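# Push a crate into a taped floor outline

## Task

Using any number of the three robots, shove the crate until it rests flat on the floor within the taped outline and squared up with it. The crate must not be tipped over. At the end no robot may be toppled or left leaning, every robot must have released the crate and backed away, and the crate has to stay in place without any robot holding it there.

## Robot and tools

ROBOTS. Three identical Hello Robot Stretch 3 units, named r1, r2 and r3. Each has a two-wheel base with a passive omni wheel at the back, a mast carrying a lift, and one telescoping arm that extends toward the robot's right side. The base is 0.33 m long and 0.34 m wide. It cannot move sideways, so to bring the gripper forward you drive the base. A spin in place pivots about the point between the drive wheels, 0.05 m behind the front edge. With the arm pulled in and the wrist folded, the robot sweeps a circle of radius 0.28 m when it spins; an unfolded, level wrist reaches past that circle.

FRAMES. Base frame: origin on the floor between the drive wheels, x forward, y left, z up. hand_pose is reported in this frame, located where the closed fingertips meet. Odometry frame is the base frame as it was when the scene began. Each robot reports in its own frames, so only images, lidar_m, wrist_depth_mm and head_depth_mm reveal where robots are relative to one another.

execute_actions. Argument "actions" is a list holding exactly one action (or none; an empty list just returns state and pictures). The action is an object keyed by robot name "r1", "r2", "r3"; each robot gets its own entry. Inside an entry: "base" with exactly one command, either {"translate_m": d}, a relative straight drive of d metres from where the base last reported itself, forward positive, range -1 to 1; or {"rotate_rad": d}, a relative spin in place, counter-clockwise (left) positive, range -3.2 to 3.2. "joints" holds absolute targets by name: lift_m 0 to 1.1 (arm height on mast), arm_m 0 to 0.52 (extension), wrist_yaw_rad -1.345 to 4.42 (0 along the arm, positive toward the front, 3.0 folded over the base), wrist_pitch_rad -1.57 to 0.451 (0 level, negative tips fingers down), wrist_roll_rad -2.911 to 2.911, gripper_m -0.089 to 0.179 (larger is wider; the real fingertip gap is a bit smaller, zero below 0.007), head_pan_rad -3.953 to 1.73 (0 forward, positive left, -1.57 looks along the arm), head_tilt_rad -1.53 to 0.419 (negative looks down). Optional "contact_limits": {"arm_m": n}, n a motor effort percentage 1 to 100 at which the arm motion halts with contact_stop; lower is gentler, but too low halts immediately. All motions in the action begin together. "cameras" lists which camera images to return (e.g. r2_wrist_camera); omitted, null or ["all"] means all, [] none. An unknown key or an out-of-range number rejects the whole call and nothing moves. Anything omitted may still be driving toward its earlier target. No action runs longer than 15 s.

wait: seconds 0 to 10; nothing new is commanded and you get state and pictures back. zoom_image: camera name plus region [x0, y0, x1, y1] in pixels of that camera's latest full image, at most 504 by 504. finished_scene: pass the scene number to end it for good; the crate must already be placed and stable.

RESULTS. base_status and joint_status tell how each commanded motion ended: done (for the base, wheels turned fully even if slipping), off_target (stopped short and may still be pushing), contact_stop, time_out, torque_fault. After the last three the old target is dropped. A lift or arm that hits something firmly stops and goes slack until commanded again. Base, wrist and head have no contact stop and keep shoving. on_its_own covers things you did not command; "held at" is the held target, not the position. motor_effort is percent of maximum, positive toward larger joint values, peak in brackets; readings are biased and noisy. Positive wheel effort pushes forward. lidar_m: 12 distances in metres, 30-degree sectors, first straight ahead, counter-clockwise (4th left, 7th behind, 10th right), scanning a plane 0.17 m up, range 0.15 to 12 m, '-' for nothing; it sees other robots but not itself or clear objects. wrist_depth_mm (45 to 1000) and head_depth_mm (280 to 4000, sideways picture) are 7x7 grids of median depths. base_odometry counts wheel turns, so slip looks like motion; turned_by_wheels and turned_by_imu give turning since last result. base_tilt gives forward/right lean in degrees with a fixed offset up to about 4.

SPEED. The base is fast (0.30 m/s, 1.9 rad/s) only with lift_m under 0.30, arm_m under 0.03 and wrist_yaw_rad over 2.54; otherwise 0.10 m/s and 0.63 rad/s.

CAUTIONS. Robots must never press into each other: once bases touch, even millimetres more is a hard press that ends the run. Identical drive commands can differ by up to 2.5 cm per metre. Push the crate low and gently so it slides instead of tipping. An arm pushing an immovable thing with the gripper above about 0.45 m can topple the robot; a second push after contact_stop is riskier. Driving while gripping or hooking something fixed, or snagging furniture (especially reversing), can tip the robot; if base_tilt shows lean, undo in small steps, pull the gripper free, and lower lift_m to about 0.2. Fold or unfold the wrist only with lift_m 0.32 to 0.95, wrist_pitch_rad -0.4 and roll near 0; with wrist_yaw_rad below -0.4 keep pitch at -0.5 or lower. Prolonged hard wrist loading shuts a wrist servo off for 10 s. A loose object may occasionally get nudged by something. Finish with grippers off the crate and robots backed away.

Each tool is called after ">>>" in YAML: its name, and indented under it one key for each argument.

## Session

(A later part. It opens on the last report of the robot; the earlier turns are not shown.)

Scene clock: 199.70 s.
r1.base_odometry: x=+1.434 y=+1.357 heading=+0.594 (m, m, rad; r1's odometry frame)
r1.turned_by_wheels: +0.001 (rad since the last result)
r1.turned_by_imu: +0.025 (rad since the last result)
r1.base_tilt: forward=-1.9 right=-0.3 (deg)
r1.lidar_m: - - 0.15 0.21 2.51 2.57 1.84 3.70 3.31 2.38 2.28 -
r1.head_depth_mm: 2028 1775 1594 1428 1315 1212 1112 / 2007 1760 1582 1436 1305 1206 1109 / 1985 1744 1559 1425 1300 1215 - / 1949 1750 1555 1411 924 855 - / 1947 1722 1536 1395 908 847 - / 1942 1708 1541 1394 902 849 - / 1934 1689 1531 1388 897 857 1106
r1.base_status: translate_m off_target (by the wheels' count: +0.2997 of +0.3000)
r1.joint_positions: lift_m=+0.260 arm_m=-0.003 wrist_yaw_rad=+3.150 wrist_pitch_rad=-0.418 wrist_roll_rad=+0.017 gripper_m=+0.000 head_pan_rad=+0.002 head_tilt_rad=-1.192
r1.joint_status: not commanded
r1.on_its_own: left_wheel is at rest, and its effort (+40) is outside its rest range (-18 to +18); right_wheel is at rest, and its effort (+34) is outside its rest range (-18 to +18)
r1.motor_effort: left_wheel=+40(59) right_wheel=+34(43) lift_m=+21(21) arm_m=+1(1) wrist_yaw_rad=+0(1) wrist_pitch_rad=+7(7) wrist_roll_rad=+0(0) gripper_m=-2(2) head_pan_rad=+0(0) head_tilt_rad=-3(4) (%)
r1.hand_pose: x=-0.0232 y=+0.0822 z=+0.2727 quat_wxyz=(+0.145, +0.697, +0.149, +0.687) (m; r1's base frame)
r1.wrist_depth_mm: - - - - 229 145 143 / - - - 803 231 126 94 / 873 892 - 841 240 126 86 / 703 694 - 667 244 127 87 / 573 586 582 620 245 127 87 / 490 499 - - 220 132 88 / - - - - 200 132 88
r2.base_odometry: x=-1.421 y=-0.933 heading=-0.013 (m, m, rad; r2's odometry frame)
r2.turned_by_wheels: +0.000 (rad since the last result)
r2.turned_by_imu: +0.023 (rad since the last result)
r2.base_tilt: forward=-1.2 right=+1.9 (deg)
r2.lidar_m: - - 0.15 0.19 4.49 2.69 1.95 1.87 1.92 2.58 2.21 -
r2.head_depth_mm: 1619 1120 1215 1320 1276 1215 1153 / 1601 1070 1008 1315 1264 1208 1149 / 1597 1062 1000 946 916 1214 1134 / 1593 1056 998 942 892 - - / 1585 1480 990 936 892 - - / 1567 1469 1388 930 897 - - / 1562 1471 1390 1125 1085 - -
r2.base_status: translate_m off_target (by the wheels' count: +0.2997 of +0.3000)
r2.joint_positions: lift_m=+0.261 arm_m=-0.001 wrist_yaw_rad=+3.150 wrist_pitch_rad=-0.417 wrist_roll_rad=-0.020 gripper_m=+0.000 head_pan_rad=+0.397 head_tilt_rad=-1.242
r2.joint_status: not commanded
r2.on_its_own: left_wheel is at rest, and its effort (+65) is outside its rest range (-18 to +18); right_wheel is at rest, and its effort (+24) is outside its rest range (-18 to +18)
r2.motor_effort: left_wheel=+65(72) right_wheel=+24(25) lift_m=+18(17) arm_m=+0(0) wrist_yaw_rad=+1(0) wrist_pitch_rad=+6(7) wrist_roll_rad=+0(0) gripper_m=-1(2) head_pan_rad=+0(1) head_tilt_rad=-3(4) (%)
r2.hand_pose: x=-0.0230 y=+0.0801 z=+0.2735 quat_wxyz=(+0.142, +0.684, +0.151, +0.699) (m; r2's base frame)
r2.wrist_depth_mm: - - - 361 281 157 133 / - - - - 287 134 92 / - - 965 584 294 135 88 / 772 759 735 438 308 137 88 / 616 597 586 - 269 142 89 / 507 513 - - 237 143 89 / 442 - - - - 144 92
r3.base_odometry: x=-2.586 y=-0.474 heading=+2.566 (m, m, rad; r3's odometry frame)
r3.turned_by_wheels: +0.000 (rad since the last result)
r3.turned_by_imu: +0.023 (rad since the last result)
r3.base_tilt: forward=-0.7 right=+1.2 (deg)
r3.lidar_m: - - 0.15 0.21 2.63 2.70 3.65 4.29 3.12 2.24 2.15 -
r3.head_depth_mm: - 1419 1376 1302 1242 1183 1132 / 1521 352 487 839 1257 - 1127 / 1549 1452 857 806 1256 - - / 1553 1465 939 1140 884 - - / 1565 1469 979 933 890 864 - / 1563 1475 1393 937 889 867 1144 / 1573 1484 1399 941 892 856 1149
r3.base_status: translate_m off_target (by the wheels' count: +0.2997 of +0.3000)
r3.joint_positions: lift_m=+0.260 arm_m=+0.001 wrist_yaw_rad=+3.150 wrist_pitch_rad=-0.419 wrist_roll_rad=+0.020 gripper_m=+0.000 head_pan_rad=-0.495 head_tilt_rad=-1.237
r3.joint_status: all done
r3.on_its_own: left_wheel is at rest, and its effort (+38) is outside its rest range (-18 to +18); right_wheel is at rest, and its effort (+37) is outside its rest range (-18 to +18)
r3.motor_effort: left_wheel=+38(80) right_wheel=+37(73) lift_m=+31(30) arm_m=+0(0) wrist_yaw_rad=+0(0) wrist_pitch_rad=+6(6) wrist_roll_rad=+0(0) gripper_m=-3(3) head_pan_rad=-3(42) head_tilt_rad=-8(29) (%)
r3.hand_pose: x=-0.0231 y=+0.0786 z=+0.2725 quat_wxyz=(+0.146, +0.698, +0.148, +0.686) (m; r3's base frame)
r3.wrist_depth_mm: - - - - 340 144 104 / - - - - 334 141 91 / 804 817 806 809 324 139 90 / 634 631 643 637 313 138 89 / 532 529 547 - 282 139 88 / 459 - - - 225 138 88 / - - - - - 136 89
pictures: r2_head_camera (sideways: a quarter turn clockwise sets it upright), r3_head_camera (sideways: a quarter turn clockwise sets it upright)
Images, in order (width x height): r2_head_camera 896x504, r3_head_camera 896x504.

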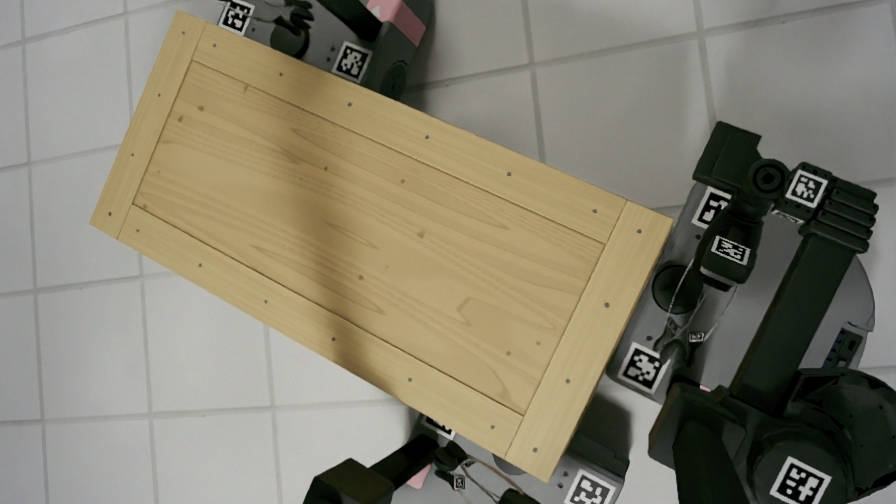

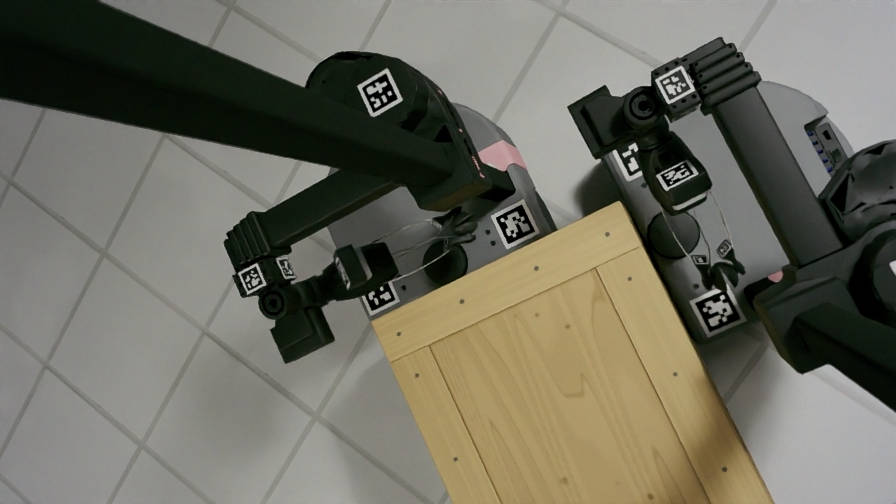

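>>> execute_actions:
  actions:
    - {"r2":{"base":{"translate_m":-0.5},"joints":{"head_pan_rad":0.1,"head_tilt_rad":-0.95}},"r3":{"base":{"translate_m":-0.3}},"r1":{"base":{"translate_m":-0.3}}}
  cameras: []

>>> execute_actions:
  actions:
    - {"r3":{"base":{"rotate_rad":3.08},"joints":{"head_pan_rad":-3.14}},"r1":{"base":{"rotate_rad":3.02},"joints":{"head_pan_rad":-3.14,"head_tilt_rad":-1.3}}}
  cameras: []

>>> execute_actions:
  actions:
    - {"r3":{"base":{"translate_m":-0.22}},"r1":{"base":{"translate_m":-0.22}}}
  cameras: ["r2_head_camera","r3_head_camera","r1_head_camera"]

Scene clock: 216.73 s.
r1.base_odometry: x=+1.185 y=+1.189 heading=+0.594 (m, m, rad; r1's odometry frame)
r1.turned_by_wheels: +0.000 (rad since the last result)
r1.turned_by_imu: +0.001 (rad since the last result)
r1.base_tilt: forward=-2.0 right=-0.4 (deg)
r1.lidar_m: 0.35 0.37 0.51 2.43 2.35 2.40 1.54 1.58 3.55 2.54 2.43 2.52
r1.head_depth_mm: 2027 1771 1591 1439 1305 1206 1111 / 2031 1759 1571 1429 1307 1198 1110 / 1979 1766 1585 1426 1294 1204 - / 1963 1744 1510 1011 1281 1199 - / 1953 1726 1090 992 1256 1201 - / 1942 1709 1086 983 1239 1187 - / 1905 1687 1078 981 1237 1163 1104
r1.base_status: done
r1.joint_positions: lift_m=+0.260 arm_m=-0.003 wrist_yaw_rad=+3.150 wrist_pitch_rad=-0.418 wrist_roll_rad=+0.017 gripper_m=+0.000 head_pan_rad=+0.002 head_tilt_rad=-1.192
r1.joint_status: not commanded
r1.motor_effort: left_wheel=+1(29) right_wheel=+0(25) lift_m=+21(21) arm_m=+1(2) wrist_yaw_rad=-1(0) wrist_pitch_rad=+7(7) wrist_roll_rad=+0(0) gripper_m=-2(1) head_pan_rad=+0(0) head_tilt_rad=-3(3) (%)
r1.hand_pose: x=-0.0232 y=+0.0822 z=+0.2727 quat_wxyz=(+0.145, +0.697, +0.149, +0.687) (m; r1's base frame)
r1.wrist_depth_mm: - - - - - 634 434 / - - - - - 630 449 / 887 893 - 918 912 632 443 / 697 691 - 704 707 642 441 / 575 574 566 612 578 577 441 / 483 500 - - 487 496 447 / - - - - 421 426 405
r2.base_odometry: x=-1.921 y=-0.926 heading=-0.013 (m, m, rad; r2's odometry frame)
r2.turned_by_wheels: +0.000 (rad since the last result)
r2.turned_by_imu: -0.001 (rad since the last result)
r2.base_tilt: forward=-1.3 right=+1.8 (deg)
r2.lidar_m: 0.55 0.57 0.85 4.46 4.27 2.07 1.51 1.44 1.48 1.99 2.49 1.23
r2.head_depth_mm: 2484 2066 1603 1563 1396 1253 1144 / 2466 2062 1779 1548 1389 1252 1141 / 2445 1926 1306 1478 1354 1243 1136 / 2403 1438 1242 1092 1268 1235 1120 / 2403 1438 1233 1080 1299 1230 1119 / 2365 1997 1692 1096 1310 1221 1116 / 2339 1975 1703 1497 1345 1217 1107
r2.base_status: done
r2.joint_positions: lift_m=+0.261 arm_m=-0.001 wrist_yaw_rad=+3.150 wrist_pitch_rad=-0.417 wrist_roll_rad=-0.020 gripper_m=+0.000 head_pan_rad=+0.107 head_tilt_rad=-0.951
r2.joint_status: all done
r2.motor_effort: left_wheel=+0(44) right_wheel=+0(17) lift_m=+18(18) arm_m=+0(0) wrist_yaw_rad=+1(0) wrist_pitch_rad=+6(6) wrist_roll_rad=+0(0) gripper_m=-2(1) head_pan_rad=-3(25) head_tilt_rad=+2(20) (%)
r2.hand_pose: x=-0.0230 y=+0.0801 z=+0.2735 quat_wxyz=(+0.142, +0.684, +0.151, +0.699) (m; r2's base frame)
r2.wrist_depth_mm: - - - - - - - / - - - - - - 695 / - - 961 945 898 827 675 / 769 750 736 704 696 671 652 / 610 603 586 - 562 548 535 / 508 516 - - 481 469 453 / 441 - - - - 403 398
r3.base_odometry: x=-2.334 y=-0.638 heading=+2.566 (m, m, rad; r3's odometry frame)
r3.turned_by_wheels: +0.000 (rad since the last result)
r3.turned_by_imu: -0.002 (rad since the last result)
r3.base_tilt: forward=-0.7 right=+1.2 (deg)
r3.lidar_m: 0.35 0.36 0.50 2.56 2.47 2.54 3.41 4.04 3.36 2.38 0.83 0.85
r3.head_depth_mm: 1320 1250 1356 1302 1237 1182 1126 / 1311 1303 1366 1312 1255 - 1128 / 1558 1465 1380 1310 1254 - - / 1563 1471 1385 1319 1247 - - / 1560 1475 1397 1094 1251 1202 - / 1566 1467 982 956 1246 1195 1140 / 1578 1475 993 946 1238 1200 1150
r3.base_status: done
r3.joint_positions: lift_m=+0.260 arm_m=+0.001 wrist_yaw_rad=+3.150 wrist_pitch_rad=-0.419 wrist_roll_rad=+0.020 gripper_m=+0.000 head_pan_rad=-0.495 head_tilt_rad=-1.237
r3.joint_status: not commanded
r3.motor_effort: left_wheel=+0(26) right_wheel=+1(25) lift_m=+30(31) arm_m=+0(0) wrist_yaw_rad=+0(0) wrist_pitch_rad=+6(6) wrist_roll_rad=+0(0) gripper_m=-3(3) head_pan_rad=-4(3) head_tilt_rad=-8(8) (%)
r3.hand_pose: x=-0.0231 y=+0.0786 z=+0.2725 quat_wxyz=(+0.146, +0.698, +0.148, +0.686) (m; r3's base frame)
r3.wrist_depth_mm: - - - - - - 479 / - - - - - 731 471 / 806 812 798 816 810 726 472 / 636 639 637 644 641 617 463 / 536 535 552 - 527 531 460 / 460 - - - 455 449 436 / - - - - - 393 396
pictures: none
No camera images: the call's "cameras" was empty. Leave "cameras" out to get every camera's image.

Scene clock: 219.97 s.
r1.base_odometry: x=+1.185 y=+1.189 heading=-2.670 (m, m, rad; r1's odometry frame)
r1.turned_by_wheels: +3.020 (rad since the last result)
r1.turned_by_imu: +3.029 (rad since the last result)
r1.base_tilt: forward=-1.8 right=-0.5 (deg)
r1.lidar_m: 1.59 1.54 3.46 2.65 2.43 2.46 0.35 0.36 0.45 1.32 2.33 2.35
r1.head_depth_mm: 1750 1601 1485 1379 1252 1206 1135 / 1747 1609 1481 1376 1300 1200 1131 / 1745 1586 1471 1361 - 1187 1119 / 1732 1579 1445 1339 - 1169 1110 / 1700 1569 1023 1009 - 1169 1109 / 1683 1549 1023 980 1279 1154 1110 / 1690 1553 1014 972 1250 1166 1101
r1.base_status: done
r1.joint_positions: lift_m=+0.260 arm_m=-0.003 wrist_yaw_rad=+3.150 wrist_pitch_rad=-0.418 wrist_roll_rad=+0.017 gripper_m=+0.000 head_pan_rad=-3.134 head_tilt_rad=-1.285
r1.joint_status: all done
r1.motor_effort: left_wheel=-1(6) right_wheel=+3(11) lift_m=+21(21) arm_m=+1(0) wrist_yaw_rad=-1(0) wrist_pitch_rad=+7(7) wrist_roll_rad=+0(0) gripper_m=-1(2) head_pan_rad=-2(32) head_tilt_rad=-6(16) (%)
r1.hand_pose: x=-0.0232 y=+0.0822 z=+0.2727 quat_wxyz=(+0.145, +0.697, +0.149, +0.687) (m; r1's base frame)
r1.wrist_depth_mm: - - - - - - - / - - - - - - - / 881 897 - 924 910 907 903 / 684 694 - 714 687 705 710 / 559 569 568 613 575 567 585 / 482 496 - - 487 485 489 / - - - - 433 418 418
r2.base_odometry: x=-1.921 y=-0.926 heading=-0.013 (m, m, rad; r2's odometry frame)
r2.turned_by_wheels: +0.000 (rad since the last result)
r2.turned_by_imu: -0.001 (rad since the last result)
r2.base_tilt: forward=-1.1 right=+2.0 (deg)
r2.lidar_m: 0.54 0.57 0.73 4.44 4.28 2.07 1.51 1.44 1.48 1.99 2.49 1.32
r2.head_depth_mm: 2505 1400 1599 1565 1394 1255 1141 / 2471 2012 1617 1555 1382 1251 1137 / 2464 1923 1307 1476 1359 1245 1130 / 2422 1444 1241 1093 1271 1235 1126 / 2405 1432 1232 1084 1301 1232 1119 / 2368 1993 1680 1093 1308 1224 1114 / 2348 1962 1719 1332 1293 1219 1106
r2.base_status: not commanded
r2.joint_positions: lift_m=+0.261 arm_m=-0.001 wrist_yaw_rad=+3.150 wrist_pitch_rad=-0.417 wrist_roll_rad=-0.020 gripper_m=+0.000 head_pan_rad=+0.107 head_tilt_rad=-0.951
r2.joint_status: not commanded
r2.motor_effort: left_wheel=+0(0) right_wheel=+0(0) lift_m=+18(17) arm_m=+0(0) wrist_yaw_rad=+0(0) wrist_pitch_rad=+6(6) wrist_roll_rad=+0(0) gripper_m=-3(2) head_pan_rad=-4(3) head_tilt_rad=+1(0) (%)
r2.hand_pose: x=-0.0230 y=+0.0801 z=+0.2735 quat_wxyz=(+0.142, +0.684, +0.151, +0.699) (m; r2's base frame)
r2.wrist_depth_mm: - - - - - - - / - - - - - - 638 / - - 969 919 895 822 574 / 776 754 730 703 702 669 605 / 613 604 592 - 569 545 544 / 509 514 - - 487 465 457 / 443 - - - - 402 397
r3.base_odometry: x=-2.334 y=-0.638 heading=-0.638 (m, m, rad; r3's odometry frame)
r3.turned_by_wheels: +3.080 (rad since the last result)
r3.turned_by_imu: +3.024 (rad since the last result)
r3.base_tilt: forward=-0.7 right=+1.2 (deg)
r3.lidar_m: 3.19 4.04 3.62 2.45 0.83 0.85 0.35 0.36 0.47 2.63 2.45 2.50
r3.head_depth_mm: 1532 1448 1374 1307 1255 1183 1132 / 1545 1458 1384 1325 - 1177 1131 / 1535 1457 1373 1322 - 1177 1139 / 1557 1041 985 1075 - 1181 1141 / 1567 1050 986 1164 - 1183 1143 / 1565 1051 989 1155 1260 1187 1142 / 1572 1045 991 1148 1263 1204 1148
r3.base_status: done
r3.joint_positions: lift_m=+0.260 arm_m=+0.001 wrist_yaw_rad=+3.150 wrist_pitch_rad=-0.419 wrist_roll_rad=+0.020 gripper_m=+0.000 head_pan_rad=-3.134 head_tilt_rad=-1.237
r3.joint_status: all done
r3.motor_effort: left_wheel=-2(7) right_wheel=+4(16) lift_m=+30(30) arm_m=+0(0) wrist_yaw_rad=+0(0) wrist_pitch_rad=+6(6) wrist_roll_rad=+0(0) gripper_m=-3(3) head_pan_rad=-4(58) head_tilt_rad=-8(6) (%)
r3.hand_pose: x=-0.0231 y=+0.0785 z=+0.2725 quat_wxyz=(+0.146, +0.698, +0.148, +0.686) (m; r3's base frame)
r3.wrist_depth_mm: - - - - - - - / 646 793 - - - - - / 661 738 800 800 809 793 808 / 637 639 639 635 635 639 639 / 534 532 545 - 528 534 527 / 460 - - - 453 451 458 / - - - - - 395 396
pictures: none
No camera images: the call's "cameras" was empty. Leave "cameras" out to get every camera's image.

Scene clock: 222.33 s.
r1.base_odometry: x=+1.381 y=+1.288 heading=-2.671 (m, m, rad; r1's odometry frame)
r1.turned_by_wheels: -0.001 (rad since the last result)
r1.turned_by_imu: -0.093 (rad since the last result)
r1.base_tilt: forward=-1.9 right=-0.5 (deg)
r1.lidar_m: 2.90 1.72 3.59 2.63 2.30 2.30 0.28 0.26 0.27 0.35 2.46 2.47
r1.head_depth_mm: 1758 1608 1486 1374 1252 1200 1128 / 1737 1607 1473 1372 1301 1199 1133 / 1720 1574 1464 1360 - 1178 1123 / 1722 1574 1457 1358 - 1167 1125 / 1700 1557 1451 959 - 1167 1111 / 1690 1565 1013 947 996 1161 1112 / 1672 1551 1007 939 921 1170 1108
r1.base_status: translate_m off_target (by the wheels' count: -0.2196 of -0.2200)
r1.joint_positions: lift_m=+0.260 arm_m=-0.003 wrist_yaw_rad=+3.150 wrist_pitch_rad=-0.417 wrist_roll_rad=+0.017 gripper_m=+0.000 head_pan_rad=-3.138 head_tilt_rad=-1.291
r1.joint_status: not commanded
r1.on_its_own: left_wheel is at rest, and its effort (-55) is outside its rest range (-18 to +18); right_wheel is at rest, and its effort (-22) is outside its rest range (-18 to +18)
r1.motor_effort: left_wheel=-55(71) right_wheel=-22(52) lift_m=+21(22) arm_m=+0(0) wrist_yaw_rad=+0(4) wrist_pitch_rad=+7(7) wrist_roll_rad=+0(0) gripper_m=-3(2) head_pan_rad=+0(2) head_tilt_rad=-3(7) (%)
r1.hand_pose: x=-0.0232 y=+0.0822 z=+0.2728 quat_wxyz=(+0.145, +0.697, +0.149, +0.687) (m; r1's base frame)
r1.wrist_depth_mm: - - - - - - - / - - - - - - - / 889 888 - 878 912 905 896 / 712 700 - 701 696 691 706 / 562 571 555 622 573 568 569 / 486 498 - - 485 486 491 / - - - - 435 426 426
r2.base_odometry: x=-1.921 y=-0.926 heading=-0.013 (m, m, rad; r2's odometry frame)
r2.turned_by_wheels: +0.000 (rad since the last result)
r2.turned_by_imu: +0.000 (rad since the last result)
r2.base_tilt: forward=-1.1 right=+1.8 (deg)
r2.lidar_m: 0.54 0.57 3.39 4.45 4.25 2.07 1.51 1.44 1.48 1.99 2.50 0.66
r2.head_depth_mm: 2417 2074 1791 1571 1393 1251 1145 / 1434 1373 1659 1162 1369 1250 1135 / 2440 1996 1248 1122 1330 1245 1131 / 2436 1436 1245 1096 1304 1232 1127 / 2381 1432 1234 1125 1305 1230 1119 / 2364 1948 1659 963 1209 1219 1118 / 2347 1975 1700 869 1175 1218 1111
r2.base_status: not commanded
r2.joint_positions: lift_m=+0.261 arm_m=-0.001 wrist_yaw_rad=+3.150 wrist_pitch_rad=-0.417 wrist_roll_rad=-0.020 gripper_m=+0.000 head_pan_rad=+0.107 head_tilt_rad=-0.951
r2.joint_status: not commanded
r2.motor_effort: left_wheel=+0(0) right_wheel=+0(0) lift_m=+18(17) arm_m=+0(0) wrist_yaw_rad=+0(0) wrist_pitch_rad=+6(6) wrist_roll_rad=+0(0) gripper_m=-3(3) head_pan_rad=-3(3) head_tilt_rad=+1(1) (%)
r2.hand_pose: x=-0.0230 y=+0.0801 z=+0.2735 quat_wxyz=(+0.142, +0.684, +0.151, +0.699) (m; r2's base frame)
r2.wrist_depth_mm: - - - - - - - / - - - - - - - / - - 991 952 908 872 802 / 771 752 722 707 685 668 560 / 616 602 589 - 564 545 523 / 507 518 - - 489 465 456 / 438 - - - - 402 396
r3.base_odometry: x=-2.511 y=-0.507 heading=-0.639 (m, m, rad; r3's odometry frame)
r3.turned_by_wheels: -0.001 (rad since the last result)
r3.turned_by_imu: -0.016 (rad since the last result)
r3.base_tilt: forward=-0.7 right=+1.2 (deg)
r3.lidar_m: 3.34 4.21 3.49 2.32 0.70 2.21 0.27 0.27 0.28 0.41 2.58 2.62
r3.head_depth_mm: 1539 1454 1374 1304 1260 1183 1131 / 1533 1449 1376 1303 - 1180 1138 / 1545 1457 1386 1317 - 1173 1139 / 1551 1477 990 955 - 1184 1138 / 1560 1474 988 950 - 1188 1143 / 1557 1467 987 938 1200 1196 1147 / 1559 1486 990 942 1100 1208 1149
r3.base_status: translate_m off_target (by the wheels' count: -0.2198 of -0.2200)
r3.joint_positions: lift_m=+0.260 arm_m=+0.001 wrist_yaw_rad=+3.150 wrist_pitch_rad=-0.419 wrist_roll_rad=+0.020 gripper_m=+0.000 head_pan_rad=-3.137 head_tilt_rad=-1.241
r3.joint_status: not commanded
r3.on_its_own: left_wheel is at rest, and its effort (-39) is outside its rest range (-18 to +18)
r3.motor_effort: left_wheel=-39(80) right_wheel=-2(42) lift_m=+31(31) arm_m=-1(0) wrist_yaw_rad=+0(1) wrist_pitch_rad=+7(7) wrist_roll_rad=+0(0) gripper_m=-3(3) head_pan_rad=-2(5) head_tilt_rad=-6(7) (%)
r3.hand_pose: x=-0.0232 y=+0.0785 z=+0.2725 quat_wxyz=(+0.146, +0.697, +0.149, +0.686) (m; r3's base frame)
r3.wrist_depth_mm: - - - - - - - / 697 657 675 - - - - / 648 632 686 807 810 805 811 / 640 643 636 639 640 635 640 / 528 535 545 - 535 531 533 / 460 - - - 454 450 457 / - - - - - 392 395
pictures: r1_head_camera (sideways: a quarter turn clockwise sets it upright), r2_head_camera (sideways: a quarter turn clockwise sets it upright), r3_head_camera (sideways: a quarter turn clockwise sets it upright)
Images, in order (width x height): r1_head_camera 896x504, r2_head_camera 896x504, r3_head_camera 896x504.

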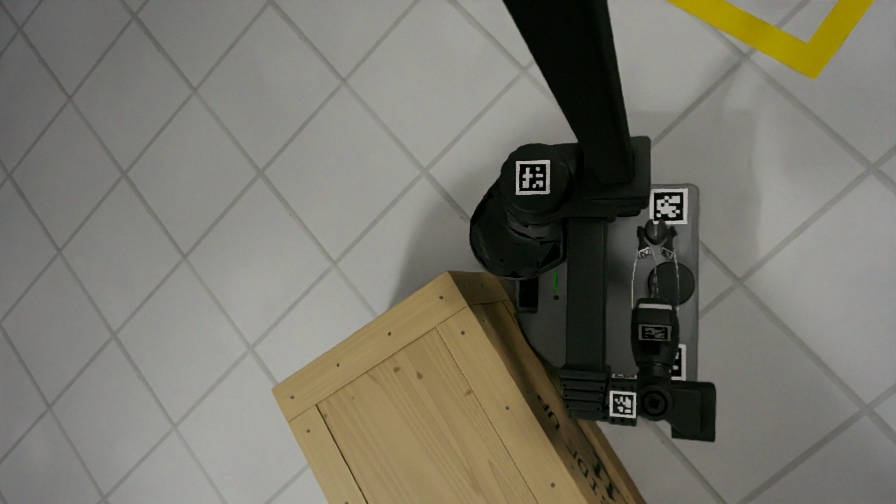

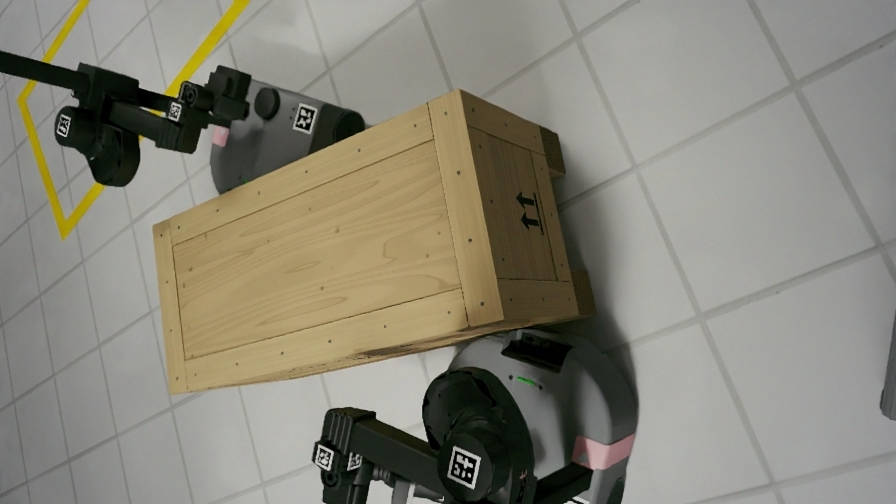

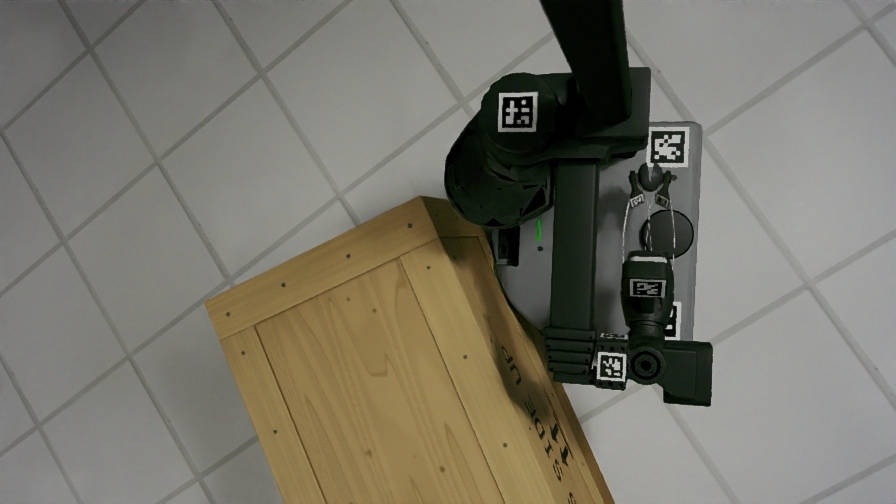

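>>> execute_actions:
  actions:
    - {"r3":{"base":{"rotate_rad":0.2}},"r1":{"base":{"rotate_rad":0.3}}}
  cameras: []

>>> execute_actions:
  actions:
    - {"r3":{"base":{"translate_m":-0.15}},"r1":{"base":{"translate_m":-0.15}}}
  cameras: ["r2_head_camera","r3_head_camera","r1_head_camera"]

Scene clock: 227.23 s.
r1.base_odometry: x=+1.381 y=+1.288 heading=-2.373 (m, m, rad; r1's odometry frame)
r1.turned_by_wheels: +0.298 (rad since the last result)
r1.turned_by_imu: +0.237 (rad since the last result)
r1.base_tilt: forward=-1.8 right=-0.5 (deg)
r1.lidar_m: 1.71 3.55 3.27 2.39 2.31 2.39 0.27 0.27 0.30 0.48 2.46 2.55
r1.head_depth_mm: 1759 1609 1485 1370 1265 1198 1130 / 1733 1597 1467 1365 1297 1196 1123 / 1722 1583 1462 1380 - 1182 1126 / 1715 1574 1450 981 - 1171 1118 / 1698 1574 1016 961 - 1166 1113 / 1685 1564 1015 943 1145 1159 1108 / 1677 1534 1005 938 1177 1166 1094
r1.base_status: rotate_rad off_target (by the wheels' count: +0.2976 of +0.3000)
r1.joint_positions: lift_m=+0.260 arm_m=-0.003 wrist_yaw_rad=+3.150 wrist_pitch_rad=-0.417 wrist_roll_rad=+0.017 gripper_m=+0.000 head_pan_rad=-3.138 head_tilt_rad=-1.291
r1.joint_status: not commanded
r1.on_its_own: left_wheel is at rest, and its effort (-64) is outside its rest range (-18 to +18)
r1.motor_effort: left_wheel=-64(64) right_wheel=+7(26) lift_m=+21(21) arm_m=+0(1) wrist_yaw_rad=-1(0) wrist_pitch_rad=+7(7) wrist_roll_rad=+0(0) gripper_m=-2(2) head_pan_rad=+0(0) head_tilt_rad=-3(4) (%)
r1.hand_pose: x=-0.0232 y=+0.0822 z=+0.2728 quat_wxyz=(+0.145, +0.697, +0.149, +0.687) (m; r1's base frame)
r1.wrist_depth_mm: - - - - - - - / - - - - - - - / 860 899 - 883 886 932 895 / 700 692 - 700 712 688 702 / 569 577 576 621 585 575 580 / 490 501 - - 490 489 500 / - - - - 427 419 420
r2.base_odometry: x=-1.921 y=-0.926 heading=-0.013 (m, m, rad; r2's odometry frame)
r2.turned_by_wheels: +0.000 (rad since the last result)
r2.turned_by_imu: -0.001 (rad since the last result)
r2.base_tilt: forward=-1.1 right=+1.9 (deg)
r2.lidar_m: 0.54 0.56 3.39 4.45 4.24 2.07 1.51 1.44 1.48 1.99 2.49 0.66
r2.head_depth_mm: 2478 2075 1788 1567 1396 1262 1137 / 1420 1418 1620 1170 1361 1250 1137 / 2442 2016 1248 1119 1339 1245 1131 / 2418 1445 1238 1093 1305 1237 1123 / 2396 1428 1240 1122 1300 1224 1116 / 2353 1928 1692 961 1220 1221 1116 / 2341 1984 1109 882 1170 1218 1106
r2.base_status: not commanded
r2.joint_positions: lift_m=+0.261 arm_m=-0.001 wrist_yaw_rad=+3.150 wrist_pitch_rad=-0.417 wrist_roll_rad=-0.020 gripper_m=+0.000 head_pan_rad=+0.107 head_tilt_rad=-0.951
r2.joint_status: not commanded
r2.motor_effort: left_wheel=+0(0) right_wheel=+0(0) lift_m=+17(17) arm_m=+0(0) wrist_yaw_rad=+0(0) wrist_pitch_rad=+6(6) wrist_roll_rad=+0(0) gripper_m=-2(1) head_pan_rad=-4(3) head_tilt_rad=+1(1) (%)
r2.hand_pose: x=-0.0230 y=+0.0801 z=+0.2735 quat_wxyz=(+0.142, +0.684, +0.151, +0.699) (m; r2's base frame)
r2.wrist_depth_mm: - - - - - - - / - - - - - - - / - - 967 932 901 871 839 / 767 762 740 704 682 677 553 / 615 599 584 - 559 553 523 / 513 513 - - 482 461 458 / 440 - - - - 402 396
r3.base_odometry: x=-2.510 y=-0.507 heading=-0.441 (m, m, rad; r3's odometry frame)
r3.turned_by_wheels: +0.198 (rad since the last result)
r3.turned_by_imu: +0.165 (rad since the last result)
r3.base_tilt: forward=-0.7 right=+1.2 (deg)
r3.lidar_m: 3.88 4.21 2.93 2.24 0.70 0.32 0.27 0.27 0.31 0.52 2.58 2.73
r3.head_depth_mm: 1520 1448 1374 1302 1257 1182 1133 / 1543 1456 1374 1317 - 1175 1131 / 1535 1464 1375 950 - 1173 1132 / 1552 1467 980 953 - 1176 1137 / 1554 1473 988 954 - 1180 1137 / 1555 1478 989 946 1238 1194 1145 / 1571 1481 996 938 1236 1202 1147
r3.base_status: rotate_rad off_target (by the wheels' count: +0.1980 of +0.2000)
r3.joint_positions: lift_m=+0.260 arm_m=+0.001 wrist_yaw_rad=+3.150 wrist_pitch_rad=-0.419 wrist_roll_rad=+0.020 gripper_m=+0.000 head_pan_rad=-3.137 head_tilt_rad=-1.241
r3.joint_status: not commanded
r3.on_its_own: left_wheel is at rest, and its effort (-70) is outside its rest range (-18 to +18)
r3.motor_effort: left_wheel=-70(73) right_wheel=+4(26) lift_m=+31(31) arm_m=-1(0) wrist_yaw_rad=-1(1) wrist_pitch_rad=+6(6) wrist_roll_rad=+0(0) gripper_m=-3(3) head_pan_rad=-2(2) head_tilt_rad=-5(5) (%)
r3.hand_pose: x=-0.0232 y=+0.0785 z=+0.2725 quat_wxyz=(+0.146, +0.697, +0.149, +0.686) (m; r3's base frame)
r3.wrist_depth_mm: - - - - - - - / - 667 656 - - - - / 810 717 688 811 804 801 798 / 643 644 644 644 636 641 641 / 530 530 544 - 526 530 532 / 464 - - - 450 452 451 / - - - - - 396 396
pictures: none
No camera images: the call's "cameras" was empty. Leave "cameras" out to get every camera's image.

Scene clock: 229.57 s.
r1.base_odometry: x=+1.488 y=+1.392 heading=-2.374 (m, m, rad; r1's odometry frame)
r1.turned_by_wheels: -0.001 (rad since the last result)
r1.turned_by_imu: -0.035 (rad since the last result)
r1.base_tilt: forward=-1.9 right=-0.5 (deg)
r1.lidar_m: 1.81 3.63 3.28 2.32 2.22 2.27 0.29 0.25 0.25 0.28 0.46 2.62
r1.head_depth_mm: 1738 1608 1490 1384 1258 1208 1134 / 1740 1601 1462 1373 1308 1205 1134 / 1718 1594 1466 1366 - 1188 1123 / 1713 1567 1456 1345 - 1175 1116 / 1692 1571 1455 965 - 1162 1111 / 1691 1556 1013 944 927 1165 1108 / 1662 1543 1006 938 887 1148 1107
r1.base_status: translate_m off_target (by the wheels' count: -0.1496 of -0.1500)
r1.joint_positions: lift_m=+0.260 arm_m=-0.003 wrist_yaw_rad=+3.150 wrist_pitch_rad=-0.417 wrist_roll_rad=+0.017 gripper_m=+0.000 head_pan_rad=-3.138 head_tilt_rad=-1.291
r1.joint_status: not commanded
r1.on_its_own: left_wheel is at rest, and its effort (-48) is outside its rest range (-18 to +18); right_wheel is at rest, and its effort (-34) is outside its rest range (-18 to +18)
r1.motor_effort: left_wheel=-48(71) right_wheel=-34(46) lift_m=+21(21) arm_m=+1(1) wrist_yaw_rad=+0(0) wrist_pitch_rad=+7(7) wrist_roll_rad=+0(0) gripper_m=-2(3) head_pan_rad=+0(1) head_tilt_rad=-4(4) (%)
r1.hand_pose: x=-0.0232 y=+0.0822 z=+0.2728 quat_wxyz=(+0.145, +0.697, +0.149, +0.687) (m; r1's base frame)
r1.wrist_depth_mm: - - - - - - - / - - - - - - - / 907 884 - 895 917 898 928 / 689 688 - 689 722 701 712 / 572 572 574 618 574 575 575 / 484 503 - - 486 479 492 / - - - - 427 423 428
r2.base_odometry: x=-1.921 y=-0.926 heading=-0.013 (m, m, rad; r2's odometry frame)
r2.turned_by_wheels: +0.000 (rad since the last result)
r2.turned_by_imu: +0.000 (rad since the last result)
r2.base_tilt: forward=-1.1 right=+1.8 (deg)
r2.lidar_m: 0.60 0.50 3.38 4.45 4.26 2.08 1.50 1.44 1.49 1.99 2.49 0.72
r2.head_depth_mm: 2490 2079 1797 1516 1396 1254 1139 / 2406 1975 1252 1168 1392 1249 1137 / 1454 1677 1250 1119 1343 1249 1131 / 2395 1443 1237 1155 1329 1234 1128 / 2384 1430 1253 914 1210 1228 1119 / 2368 1423 1120 869 1185 1224 1115 / 2243 528 684 1498 1337 1216 1108
r2.base_status: not commanded
r2.joint_positions: lift_m=+0.261 arm_m=-0.001 wrist_yaw_rad=+3.150 wrist_pitch_rad=-0.417 wrist_roll_rad=-0.020 gripper_m=+0.000 head_pan_rad=+0.107 head_tilt_rad=-0.951
r2.joint_status: not commanded
r2.motor_effort: left_wheel=+0(0) right_wheel=+0(0) lift_m=+18(18) arm_m=+0(0) wrist_yaw_rad=+1(0) wrist_pitch_rad=+7(6) wrist_roll_rad=+0(0) gripper_m=-2(3) head_pan_rad=-3(3) head_tilt_rad=+0(1) (%)
r2.hand_pose: x=-0.0230 y=+0.0801 z=+0.2735 quat_wxyz=(+0.142, +0.684, +0.151, +0.699) (m; r2's base frame)
r2.wrist_depth_mm: - - - - - - - / - - - - - - - / - - 978 940 900 875 846 / 772 754 737 704 683 666 657 / 617 596 585 - 563 550 537 / 512 513 - - 487 462 457 / 444 - - - - 403 397
r3.base_odometry: x=-2.646 y=-0.443 heading=-0.441 (m, m, rad; r3's odometry frame)
r3.turned_by_wheels: +0.000 (rad since the last result)
r3.turned_by_imu: +0.023 (rad since the last result)
r3.base_tilt: forward=-0.7 right=+1.2 (deg)
r3.lidar_m: 4.09 4.34 2.76 0.67 0.64 2.25 0.28 0.26 0.26 0.31 2.65 2.82
r3.head_depth_mm: 1529 1455 1375 1296 1259 1183 1130 / 1540 1464 1377 1317 - 1174 1129 / 1534 1447 1382 1325 - 1179 1134 / 1549 1468 985 972 - 1175 1140 / 1557 1463 985 942 - 1176 1145 / 1568 1476 987 939 1005 1196 1150 / 1570 1470 991 940 909 1199 1155
r3.base_status: translate_m off_target (by the wheels' count: -0.1497 of -0.1500)
r3.joint_positions: lift_m=+0.260 arm_m=+0.001 wrist_yaw_rad=+3.150 wrist_pitch_rad=-0.419 wrist_roll_rad=+0.020 gripper_m=+0.000 head_pan_rad=-3.137 head_tilt_rad=-1.241
r3.joint_status: not commanded
r3.on_its_own: left_wheel is at rest, and its effort (-46) is outside its rest range (-18 to +18); right_wheel is at rest, and its effort (-44) is outside its rest range (-18 to +18)
r3.motor_effort: left_wheel=-46(79) right_wheel=-44(66) lift_m=+31(30) arm_m=-1(0) wrist_yaw_rad=-1(0) wrist_pitch_rad=+6(6) wrist_roll_rad=+0(0) gripper_m=-3(2) head_pan_rad=-2(2) head_tilt_rad=-5(6) (%)
r3.hand_pose: x=-0.0232 y=+0.0785 z=+0.2725 quat_wxyz=(+0.146, +0.697, +0.149, +0.686) (m; r3's base frame)
r3.wrist_depth_mm: - - - - - - - / - - 667 957 - - - / 814 802 710 728 806 797 808 / 648 646 636 637 637 642 638 / 528 537 543 - 527 528 528 / 459 - - - 454 454 453 / - - - - - 394 393
pictures: r1_head_camera (sideways: a quarter turn clockwise sets it upright), r2_head_camera (sideways: a quarter turn clockwise sets it upright), r3_head_camera (sideways: a quarter turn clockwise sets it upright)
Images, in order (width x height): r1_head_camera 896x504, r2_head_camera 896x504, r3_head_camera 896x504.

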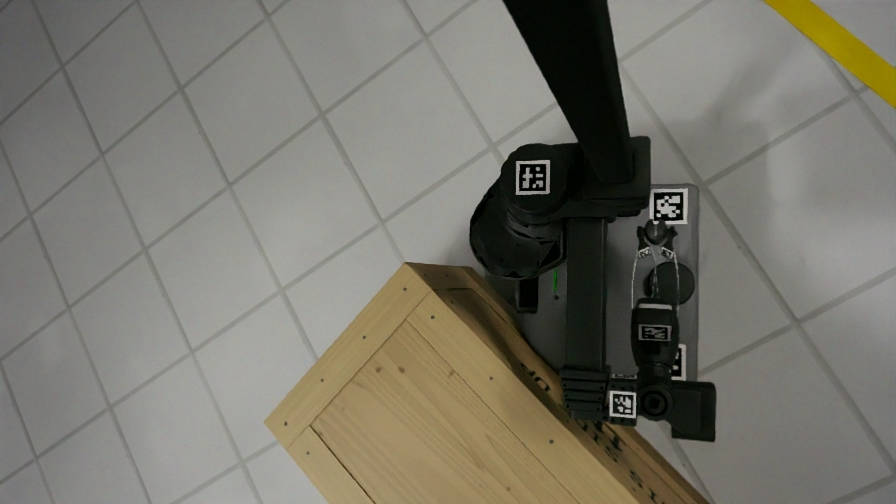

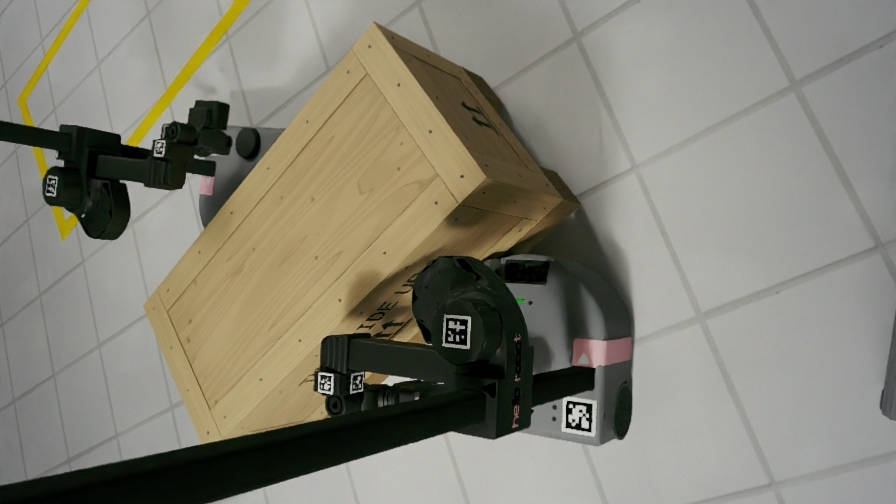

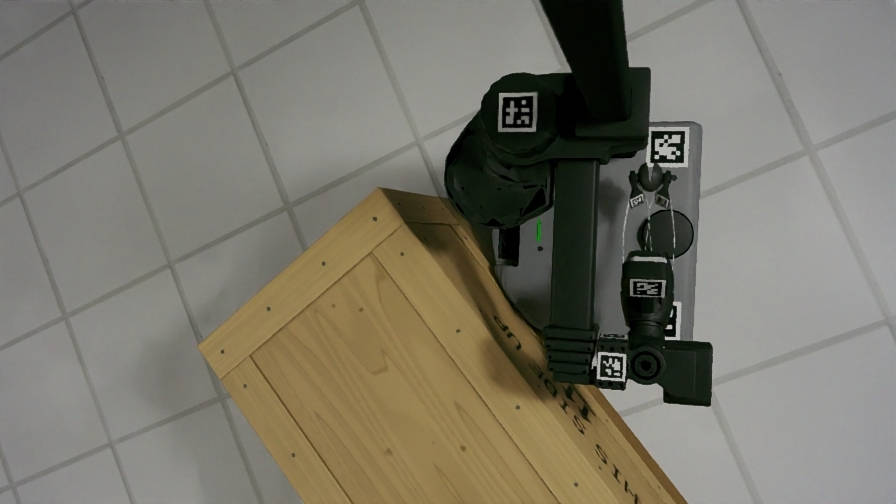

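>>> execute_actions:
  actions:
    - {"r3":{"base":{"translate_m":0.2}},"r1":{"base":{"translate_m":0.2}},"r2":{"base":{"translate_m":0.2}}}
  cameras: []

>>> execute_actions:
  actions:
    - {"r3":{"base":{"rotate_rad":1.1},"joints":{"head_tilt_rad":-0.8}},"r1":{"base":{"rotate_rad":2.05},"joints":{"head_tilt_rad":-0.7}},"r2":{"base":{"rotate_rad":2.9},"joints":{"head_pan_rad":-3.14,"head_tilt_rad":-1.0}}}
  cameras: ["r2_head_camera","r3_head_camera","r3_nav_camera"]

Scene clock: 245.47 s.
r1.base_odometry: x=+1.344 y=+1.253 heading=-2.374 (m, m, rad; r1's odometry frame)
r1.turned_by_wheels: +0.000 (rad since the last result)
r1.turned_by_imu: +0.002 (rad since the last result)
r1.base_tilt: forward=-2.0 right=-0.4 (deg)
r1.lidar_m: 1.61 3.47 3.43 2.43 2.33 2.38 0.46 0.38 0.38 0.43 2.45 2.51
r1.head_depth_mm: 1758 1613 1478 1373 1259 1205 1131 / 1754 1606 1479 1375 1297 1204 1132 / 1728 1574 1462 1366 - 1180 1121 / 1715 1568 1448 1364 - 1170 1118 / 1694 1555 1035 1304 - 1167 1109 / 1684 1096 1017 1057 1265 1164 1113 / 1687 1524 1005 950 1212 1165 1100
r1.base_status: done
r1.joint_positions: lift_m=+0.260 arm_m=-0.003 wrist_yaw_rad=+3.150 wrist_pitch_rad=-0.417 wrist_roll_rad=+0.017 gripper_m=+0.000 head_pan_rad=-3.138 head_tilt_rad=-1.291
r1.joint_status: not commanded
r1.motor_effort: left_wheel=+0(39) right_wheel=+0(27) lift_m=+21(21) arm_m=+0(0) wrist_yaw_rad=+0(0) wrist_pitch_rad=+7(7) wrist_roll_rad=+0(0) gripper_m=-2(2) head_pan_rad=+0(0) head_tilt_rad=-3(4) (%)
r1.hand_pose: x=-0.0232 y=+0.0822 z=+0.2728 quat_wxyz=(+0.145, +0.697, +0.149, +0.687) (m; r1's base frame)
r1.wrist_depth_mm: - - - - - - - / - - - - - - - / 888 893 - 905 884 913 900 / 700 694 - 710 705 713 700 / 574 571 583 609 581 582 582 / 482 510 - - 488 484 486 / - - - - 427 423 428
r2.base_odometry: x=-1.721 y=-0.929 heading=-0.013 (m, m, rad; r2's odometry frame)
r2.turned_by_wheels: +0.000 (rad since the last result)
r2.turned_by_imu: -0.001 (rad since the last result)
r2.base_tilt: forward=-1.4 right=+1.7 (deg)
r2.lidar_m: 0.40 0.66 0.46 4.32 4.36 2.32 1.69 1.61 1.65 2.23 2.37 0.43
r2.head_depth_mm: 2372 1986 1529 1520 1370 1260 1138 / 2487 1322 1549 1106 1210 1249 1130 / 2439 2053 1522 1097 1009 1228 1130 / 2431 2024 1245 1089 1099 1235 1124 / 2401 2011 1229 1123 1323 1232 1121 / 2372 1993 1223 1413 1315 1188 1117 / 2348 1960 1484 1503 852 1090 1108
r2.base_status: done
r2.joint_positions: lift_m=+0.261 arm_m=-0.001 wrist_yaw_rad=+3.150 wrist_pitch_rad=-0.417 wrist_roll_rad=-0.020 gripper_m=+0.000 head_pan_rad=+0.107 head_tilt_rad=-0.950
r2.joint_status: not commanded
r2.motor_effort: left_wheel=+0(12) right_wheel=+0(4) lift_m=+17(17) arm_m=+0(0) wrist_yaw_rad=+0(1) wrist_pitch_rad=+6(6) wrist_roll_rad=+0(0) gripper_m=-2(2) head_pan_rad=-3(4) head_tilt_rad=+0(0) (%)
r2.hand_pose: x=-0.0230 y=+0.0801 z=+0.2735 quat_wxyz=(+0.142, +0.684, +0.151, +0.699) (m; r2's base frame)
r2.wrist_depth_mm: - - - - - - 448 / - - - - - - - / - - 968 935 888 503 508 / 773 743 735 705 700 477 396 / 617 602 590 - 567 491 382 / 506 512 - - 486 463 421 / 440 - - - - 402 397
r3.base_odometry: x=-2.465 y=-0.528 heading=-0.441 (m, m, rad; r3's odometry frame)
r3.turned_by_wheels: +0.000 (rad since the last result)
r3.turned_by_imu: +0.001 (rad since the last result)
r3.base_tilt: forward=-0.7 right=+1.2 (deg)
r3.lidar_m: 3.97 4.16 2.90 2.24 0.59 0.58 0.45 0.41 0.41 0.49 2.56 2.73
r3.head_depth_mm: 1541 1446 1378 1295 1253 1185 1138 / 1535 1456 1377 1319 - 1181 1137 / 1545 1463 1367 1323 - 1179 1138 / 1553 1037 1058 1312 - 1181 1136 / 1550 1040 993 1293 - 1181 1137 / 1568 1046 993 1087 1264 1192 1147 / 1576 1048 992 958 1245 1197 1149
r3.base_status: done
r3.joint_positions: lift_m=+0.260 arm_m=+0.001 wrist_yaw_rad=+3.150 wrist_pitch_rad=-0.419 wrist_roll_rad=+0.020 gripper_m=+0.000 head_pan_rad=-3.137 head_tilt_rad=-1.241
r3.joint_status: not commanded
r3.motor_effort: left_wheel=+0(37) right_wheel=+2(33) lift_m=+30(31) arm_m=+0(0) wrist_yaw_rad=+0(1) wrist_pitch_rad=+6(6) wrist_roll_rad=-1(0) gripper_m=-3(3) head_pan_rad=-1(2) head_tilt_rad=-6(6) (%)
r3.hand_pose: x=-0.0232 y=+0.0785 z=+0.2725 quat_wxyz=(+0.146, +0.697, +0.149, +0.686) (m; r3's base frame)
r3.wrist_depth_mm: - 495 - - - - - / - 610 654 - - - - / 510 505 592 797 800 801 807 / 574 537 611 645 638 634 640 / 531 527 550 - 528 533 528 / 459 - - - 453 453 453 / - - - - - 396 395
pictures: none
No camera images: the call's "cameras" was empty. Leave "cameras" out to get every camera's image.

Scene clock: 248.50 s.
r1.base_odometry: x=+1.344 y=+1.253 heading=-0.324 (m, m, rad; r1's odometry frame)
r1.turned_by_wheels: +2.050 (rad since the last result)
r1.turned_by_imu: +2.055 (rad since the last result)
r1.base_tilt: forward=-1.9 right=-0.4 (deg)
r1.lidar_m: 2.31 2.35 0.47 0.38 0.38 0.42 2.45 2.49 1.61 1.63 3.52 2.48
r1.head_depth_mm: 2178 2482 2750 2197 1721 1371 849 / 2151 2450 2732 2155 1715 1419 906 / 2121 2427 2647 2172 1708 1393 1181 / 2112 2374 2614 2124 1690 1389 1174 / 2084 2327 2627 2112 1669 1386 1176 / 2081 2325 2629 2099 1658 1377 1172 / 2056 2311 2553 2093 1655 1364 1166
r1.base_status: done
r1.joint_positions: lift_m=+0.260 arm_m=-0.003 wrist_yaw_rad=+3.150 wrist_pitch_rad=-0.417 wrist_roll_rad=+0.017 gripper_m=+0.000 head_pan_rad=-3.138 head_tilt_rad=-0.705
r1.joint_status: all done
r1.motor_effort: left_wheel=-2(5) right_wheel=+3(11) lift_m=+21(21) arm_m=+0(0) wrist_yaw_rad=+0(1) wrist_pitch_rad=+7(7) wrist_roll_rad=+0(0) gripper_m=-2(2) head_pan_rad=+0(0) head_tilt_rad=+2(30) (%)
r1.hand_pose: x=-0.0232 y=+0.0822 z=+0.2728 quat_wxyz=(+0.145, +0.697, +0.149, +0.687) (m; r1's base frame)
r1.wrist_depth_mm: 315 336 387 412 466 - - / 334 364 - 450 507 - - / 354 395 - 503 565 874 903 / 385 423 - 553 639 698 693 / 411 459 504 580 558 582 570 / 445 491 - - 485 495 496 / - - - - 428 421 430
r2.base_odometry: x=-1.721 y=-0.929 heading=+2.887 (m, m, rad; r2's odometry frame)
r2.turned_by_wheels: +2.900 (rad since the last result)
r2.turned_by_imu: +2.932 (rad since the last result)
r2.base_tilt: forward=-1.2 right=+2.0 (deg)
r2.lidar_m: 1.87 1.61 1.61 1.85 3.13 2.37 0.40 0.48 0.50 3.59 4.33 3.36
r2.head_depth_mm: 2317 1975 1713 1523 1366 1261 1110 / 2295 1969 1705 1521 1365 1239 1103 / 2284 1281 1534 1443 1351 - - / 2101 1198 1456 1079 1288 - - / 2224 1869 1186 1059 1135 1252 - / 2227 1893 1177 1054 1280 1222 - / 2173 1867 1174 1089 1319 1206 1100
r2.base_status: done
r2.joint_positions: lift_m=+0.261 arm_m=+0.000 wrist_yaw_rad=+3.150 wrist_pitch_rad=-0.417 wrist_roll_rad=-0.020 gripper_m=+0.000 head_pan_rad=-3.133 head_tilt_rad=-0.988
r2.joint_status: all done
r2.motor_effort: left_wheel=-3(13) right_wheel=+1(8) lift_m=+18(17) arm_m=-1(1) wrist_yaw_rad=+1(0) wrist_pitch_rad=+6(6) wrist_roll_rad=+0(0) gripper_m=-2(2) head_pan_rad=-3(43) head_tilt_rad=-5(13) (%)
r2.hand_pose: x=-0.0230 y=+0.0801 z=+0.2735 quat_wxyz=(+0.142, +0.684, +0.151, +0.699) (m; r2's base frame)
r2.wrist_depth_mm: - - - - - - - / - - - - - - - / - - 962 948 905 867 852 / 782 750 728 702 697 672 653 / 620 600 583 - 565 551 539 / 506 515 - - 483 463 459 / 439 - - - - 403 395
r3.base_odometry: x=-2.465 y=-0.528 heading=+0.659 (m, m, rad; r3's odometry frame)
r3.turned_by_wheels: +1.100 (rad since the last result)
r3.turned_by_imu: +1.079 (rad since the last result)
r3.base_tilt: forward=-0.7 right=+1.3 (deg)
r3.lidar_m: 2.75 2.22 0.59 0.60 0.44 0.41 0.41 0.51 2.57 2.77 4.20 4.16
r3.head_depth_mm: 3104 2436 1991 1654 1036 917 1077 / 3169 2440 1995 1689 1043 947 1102 / 2954 2439 1990 1687 1041 970 - / 3162 2443 2015 1199 1047 1101 1182 / 3044 2477 2011 1684 1047 1226 1168 / 2971 2450 2008 1696 1466 1300 1156 / 2697 2481 2011 1690 1468 1291 1166
r3.base_status: done
r3.joint_positions: lift_m=+0.260 arm_m=+0.001 wrist_yaw_rad=+3.150 wrist_pitch_rad=-0.419 wrist_roll_rad=+0.020 gripper_m=+0.000 head_pan_rad=-3.137 head_tilt_rad=-0.803
r3.joint_status: all done
r3.motor_effort: left_wheel=-1(7) right_wheel=+5(14) lift_m=+30(31) arm_m=+0(0) wrist_yaw_rad=+0(1) wrist_pitch_rad=+6(6) wrist_roll_rad=+0(0) gripper_m=-2(3) head_pan_rad=-2(2) head_tilt_rad=+2(36) (%)
r3.hand_pose: x=-0.0232 y=+0.0785 z=+0.2725 quat_wxyz=(+0.146, +0.697, +0.149, +0.686) (m; r3's base frame)
r3.wrist_depth_mm: 329 405 - - - - - / 340 425 513 687 647 - - / 354 446 549 536 510 728 798 / 366 464 583 589 553 618 639 / 381 481 547 - 530 528 530 / 387 - - - 452 454 452 / - - - - - 395 396
pictures: r2_head_camera (sideways: a quarter turn clockwise sets it upright), r3_head_camera (sideways: a quarter turn clockwise sets it upright), r3_nav_camera (sideways: a quarter turn counterclockwise sets it upright)
Images, in order (width x height): r2_head_camera 896x504, r3_head_camera 896x504, r3_nav_camera 672x504.

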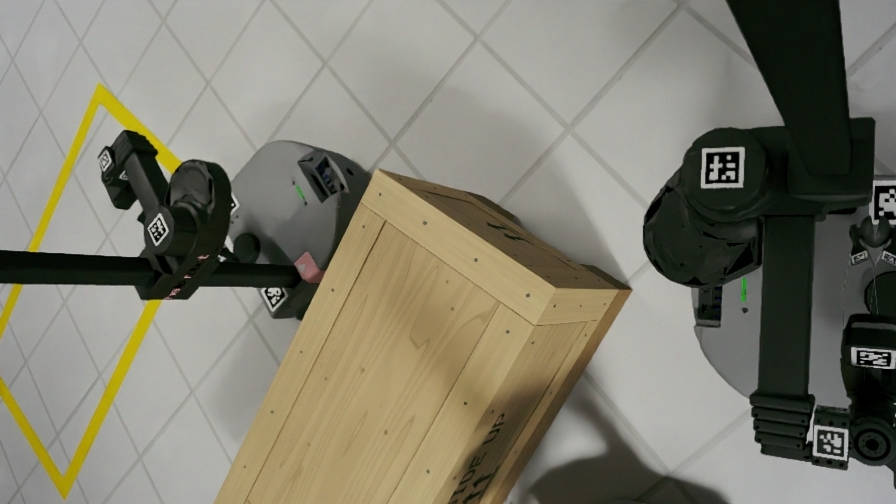

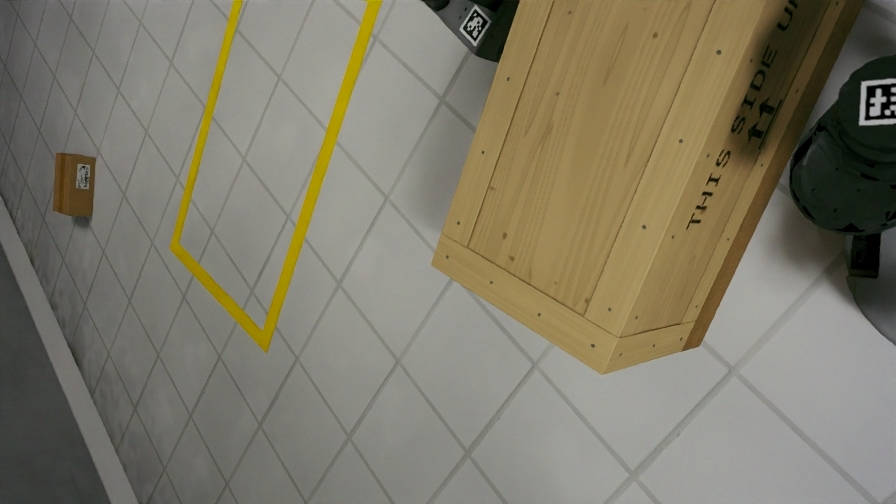

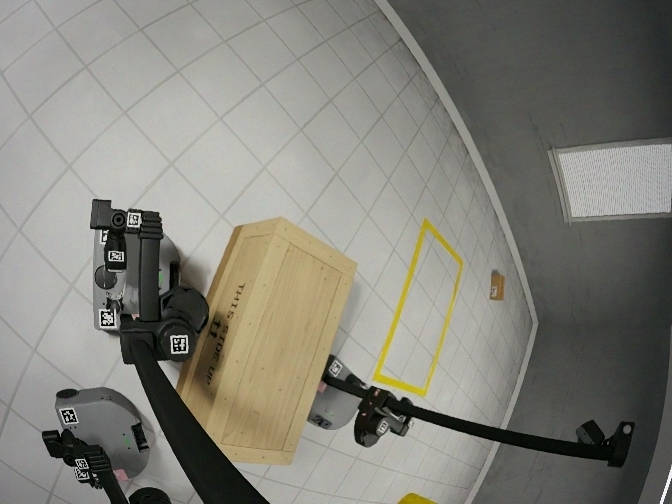

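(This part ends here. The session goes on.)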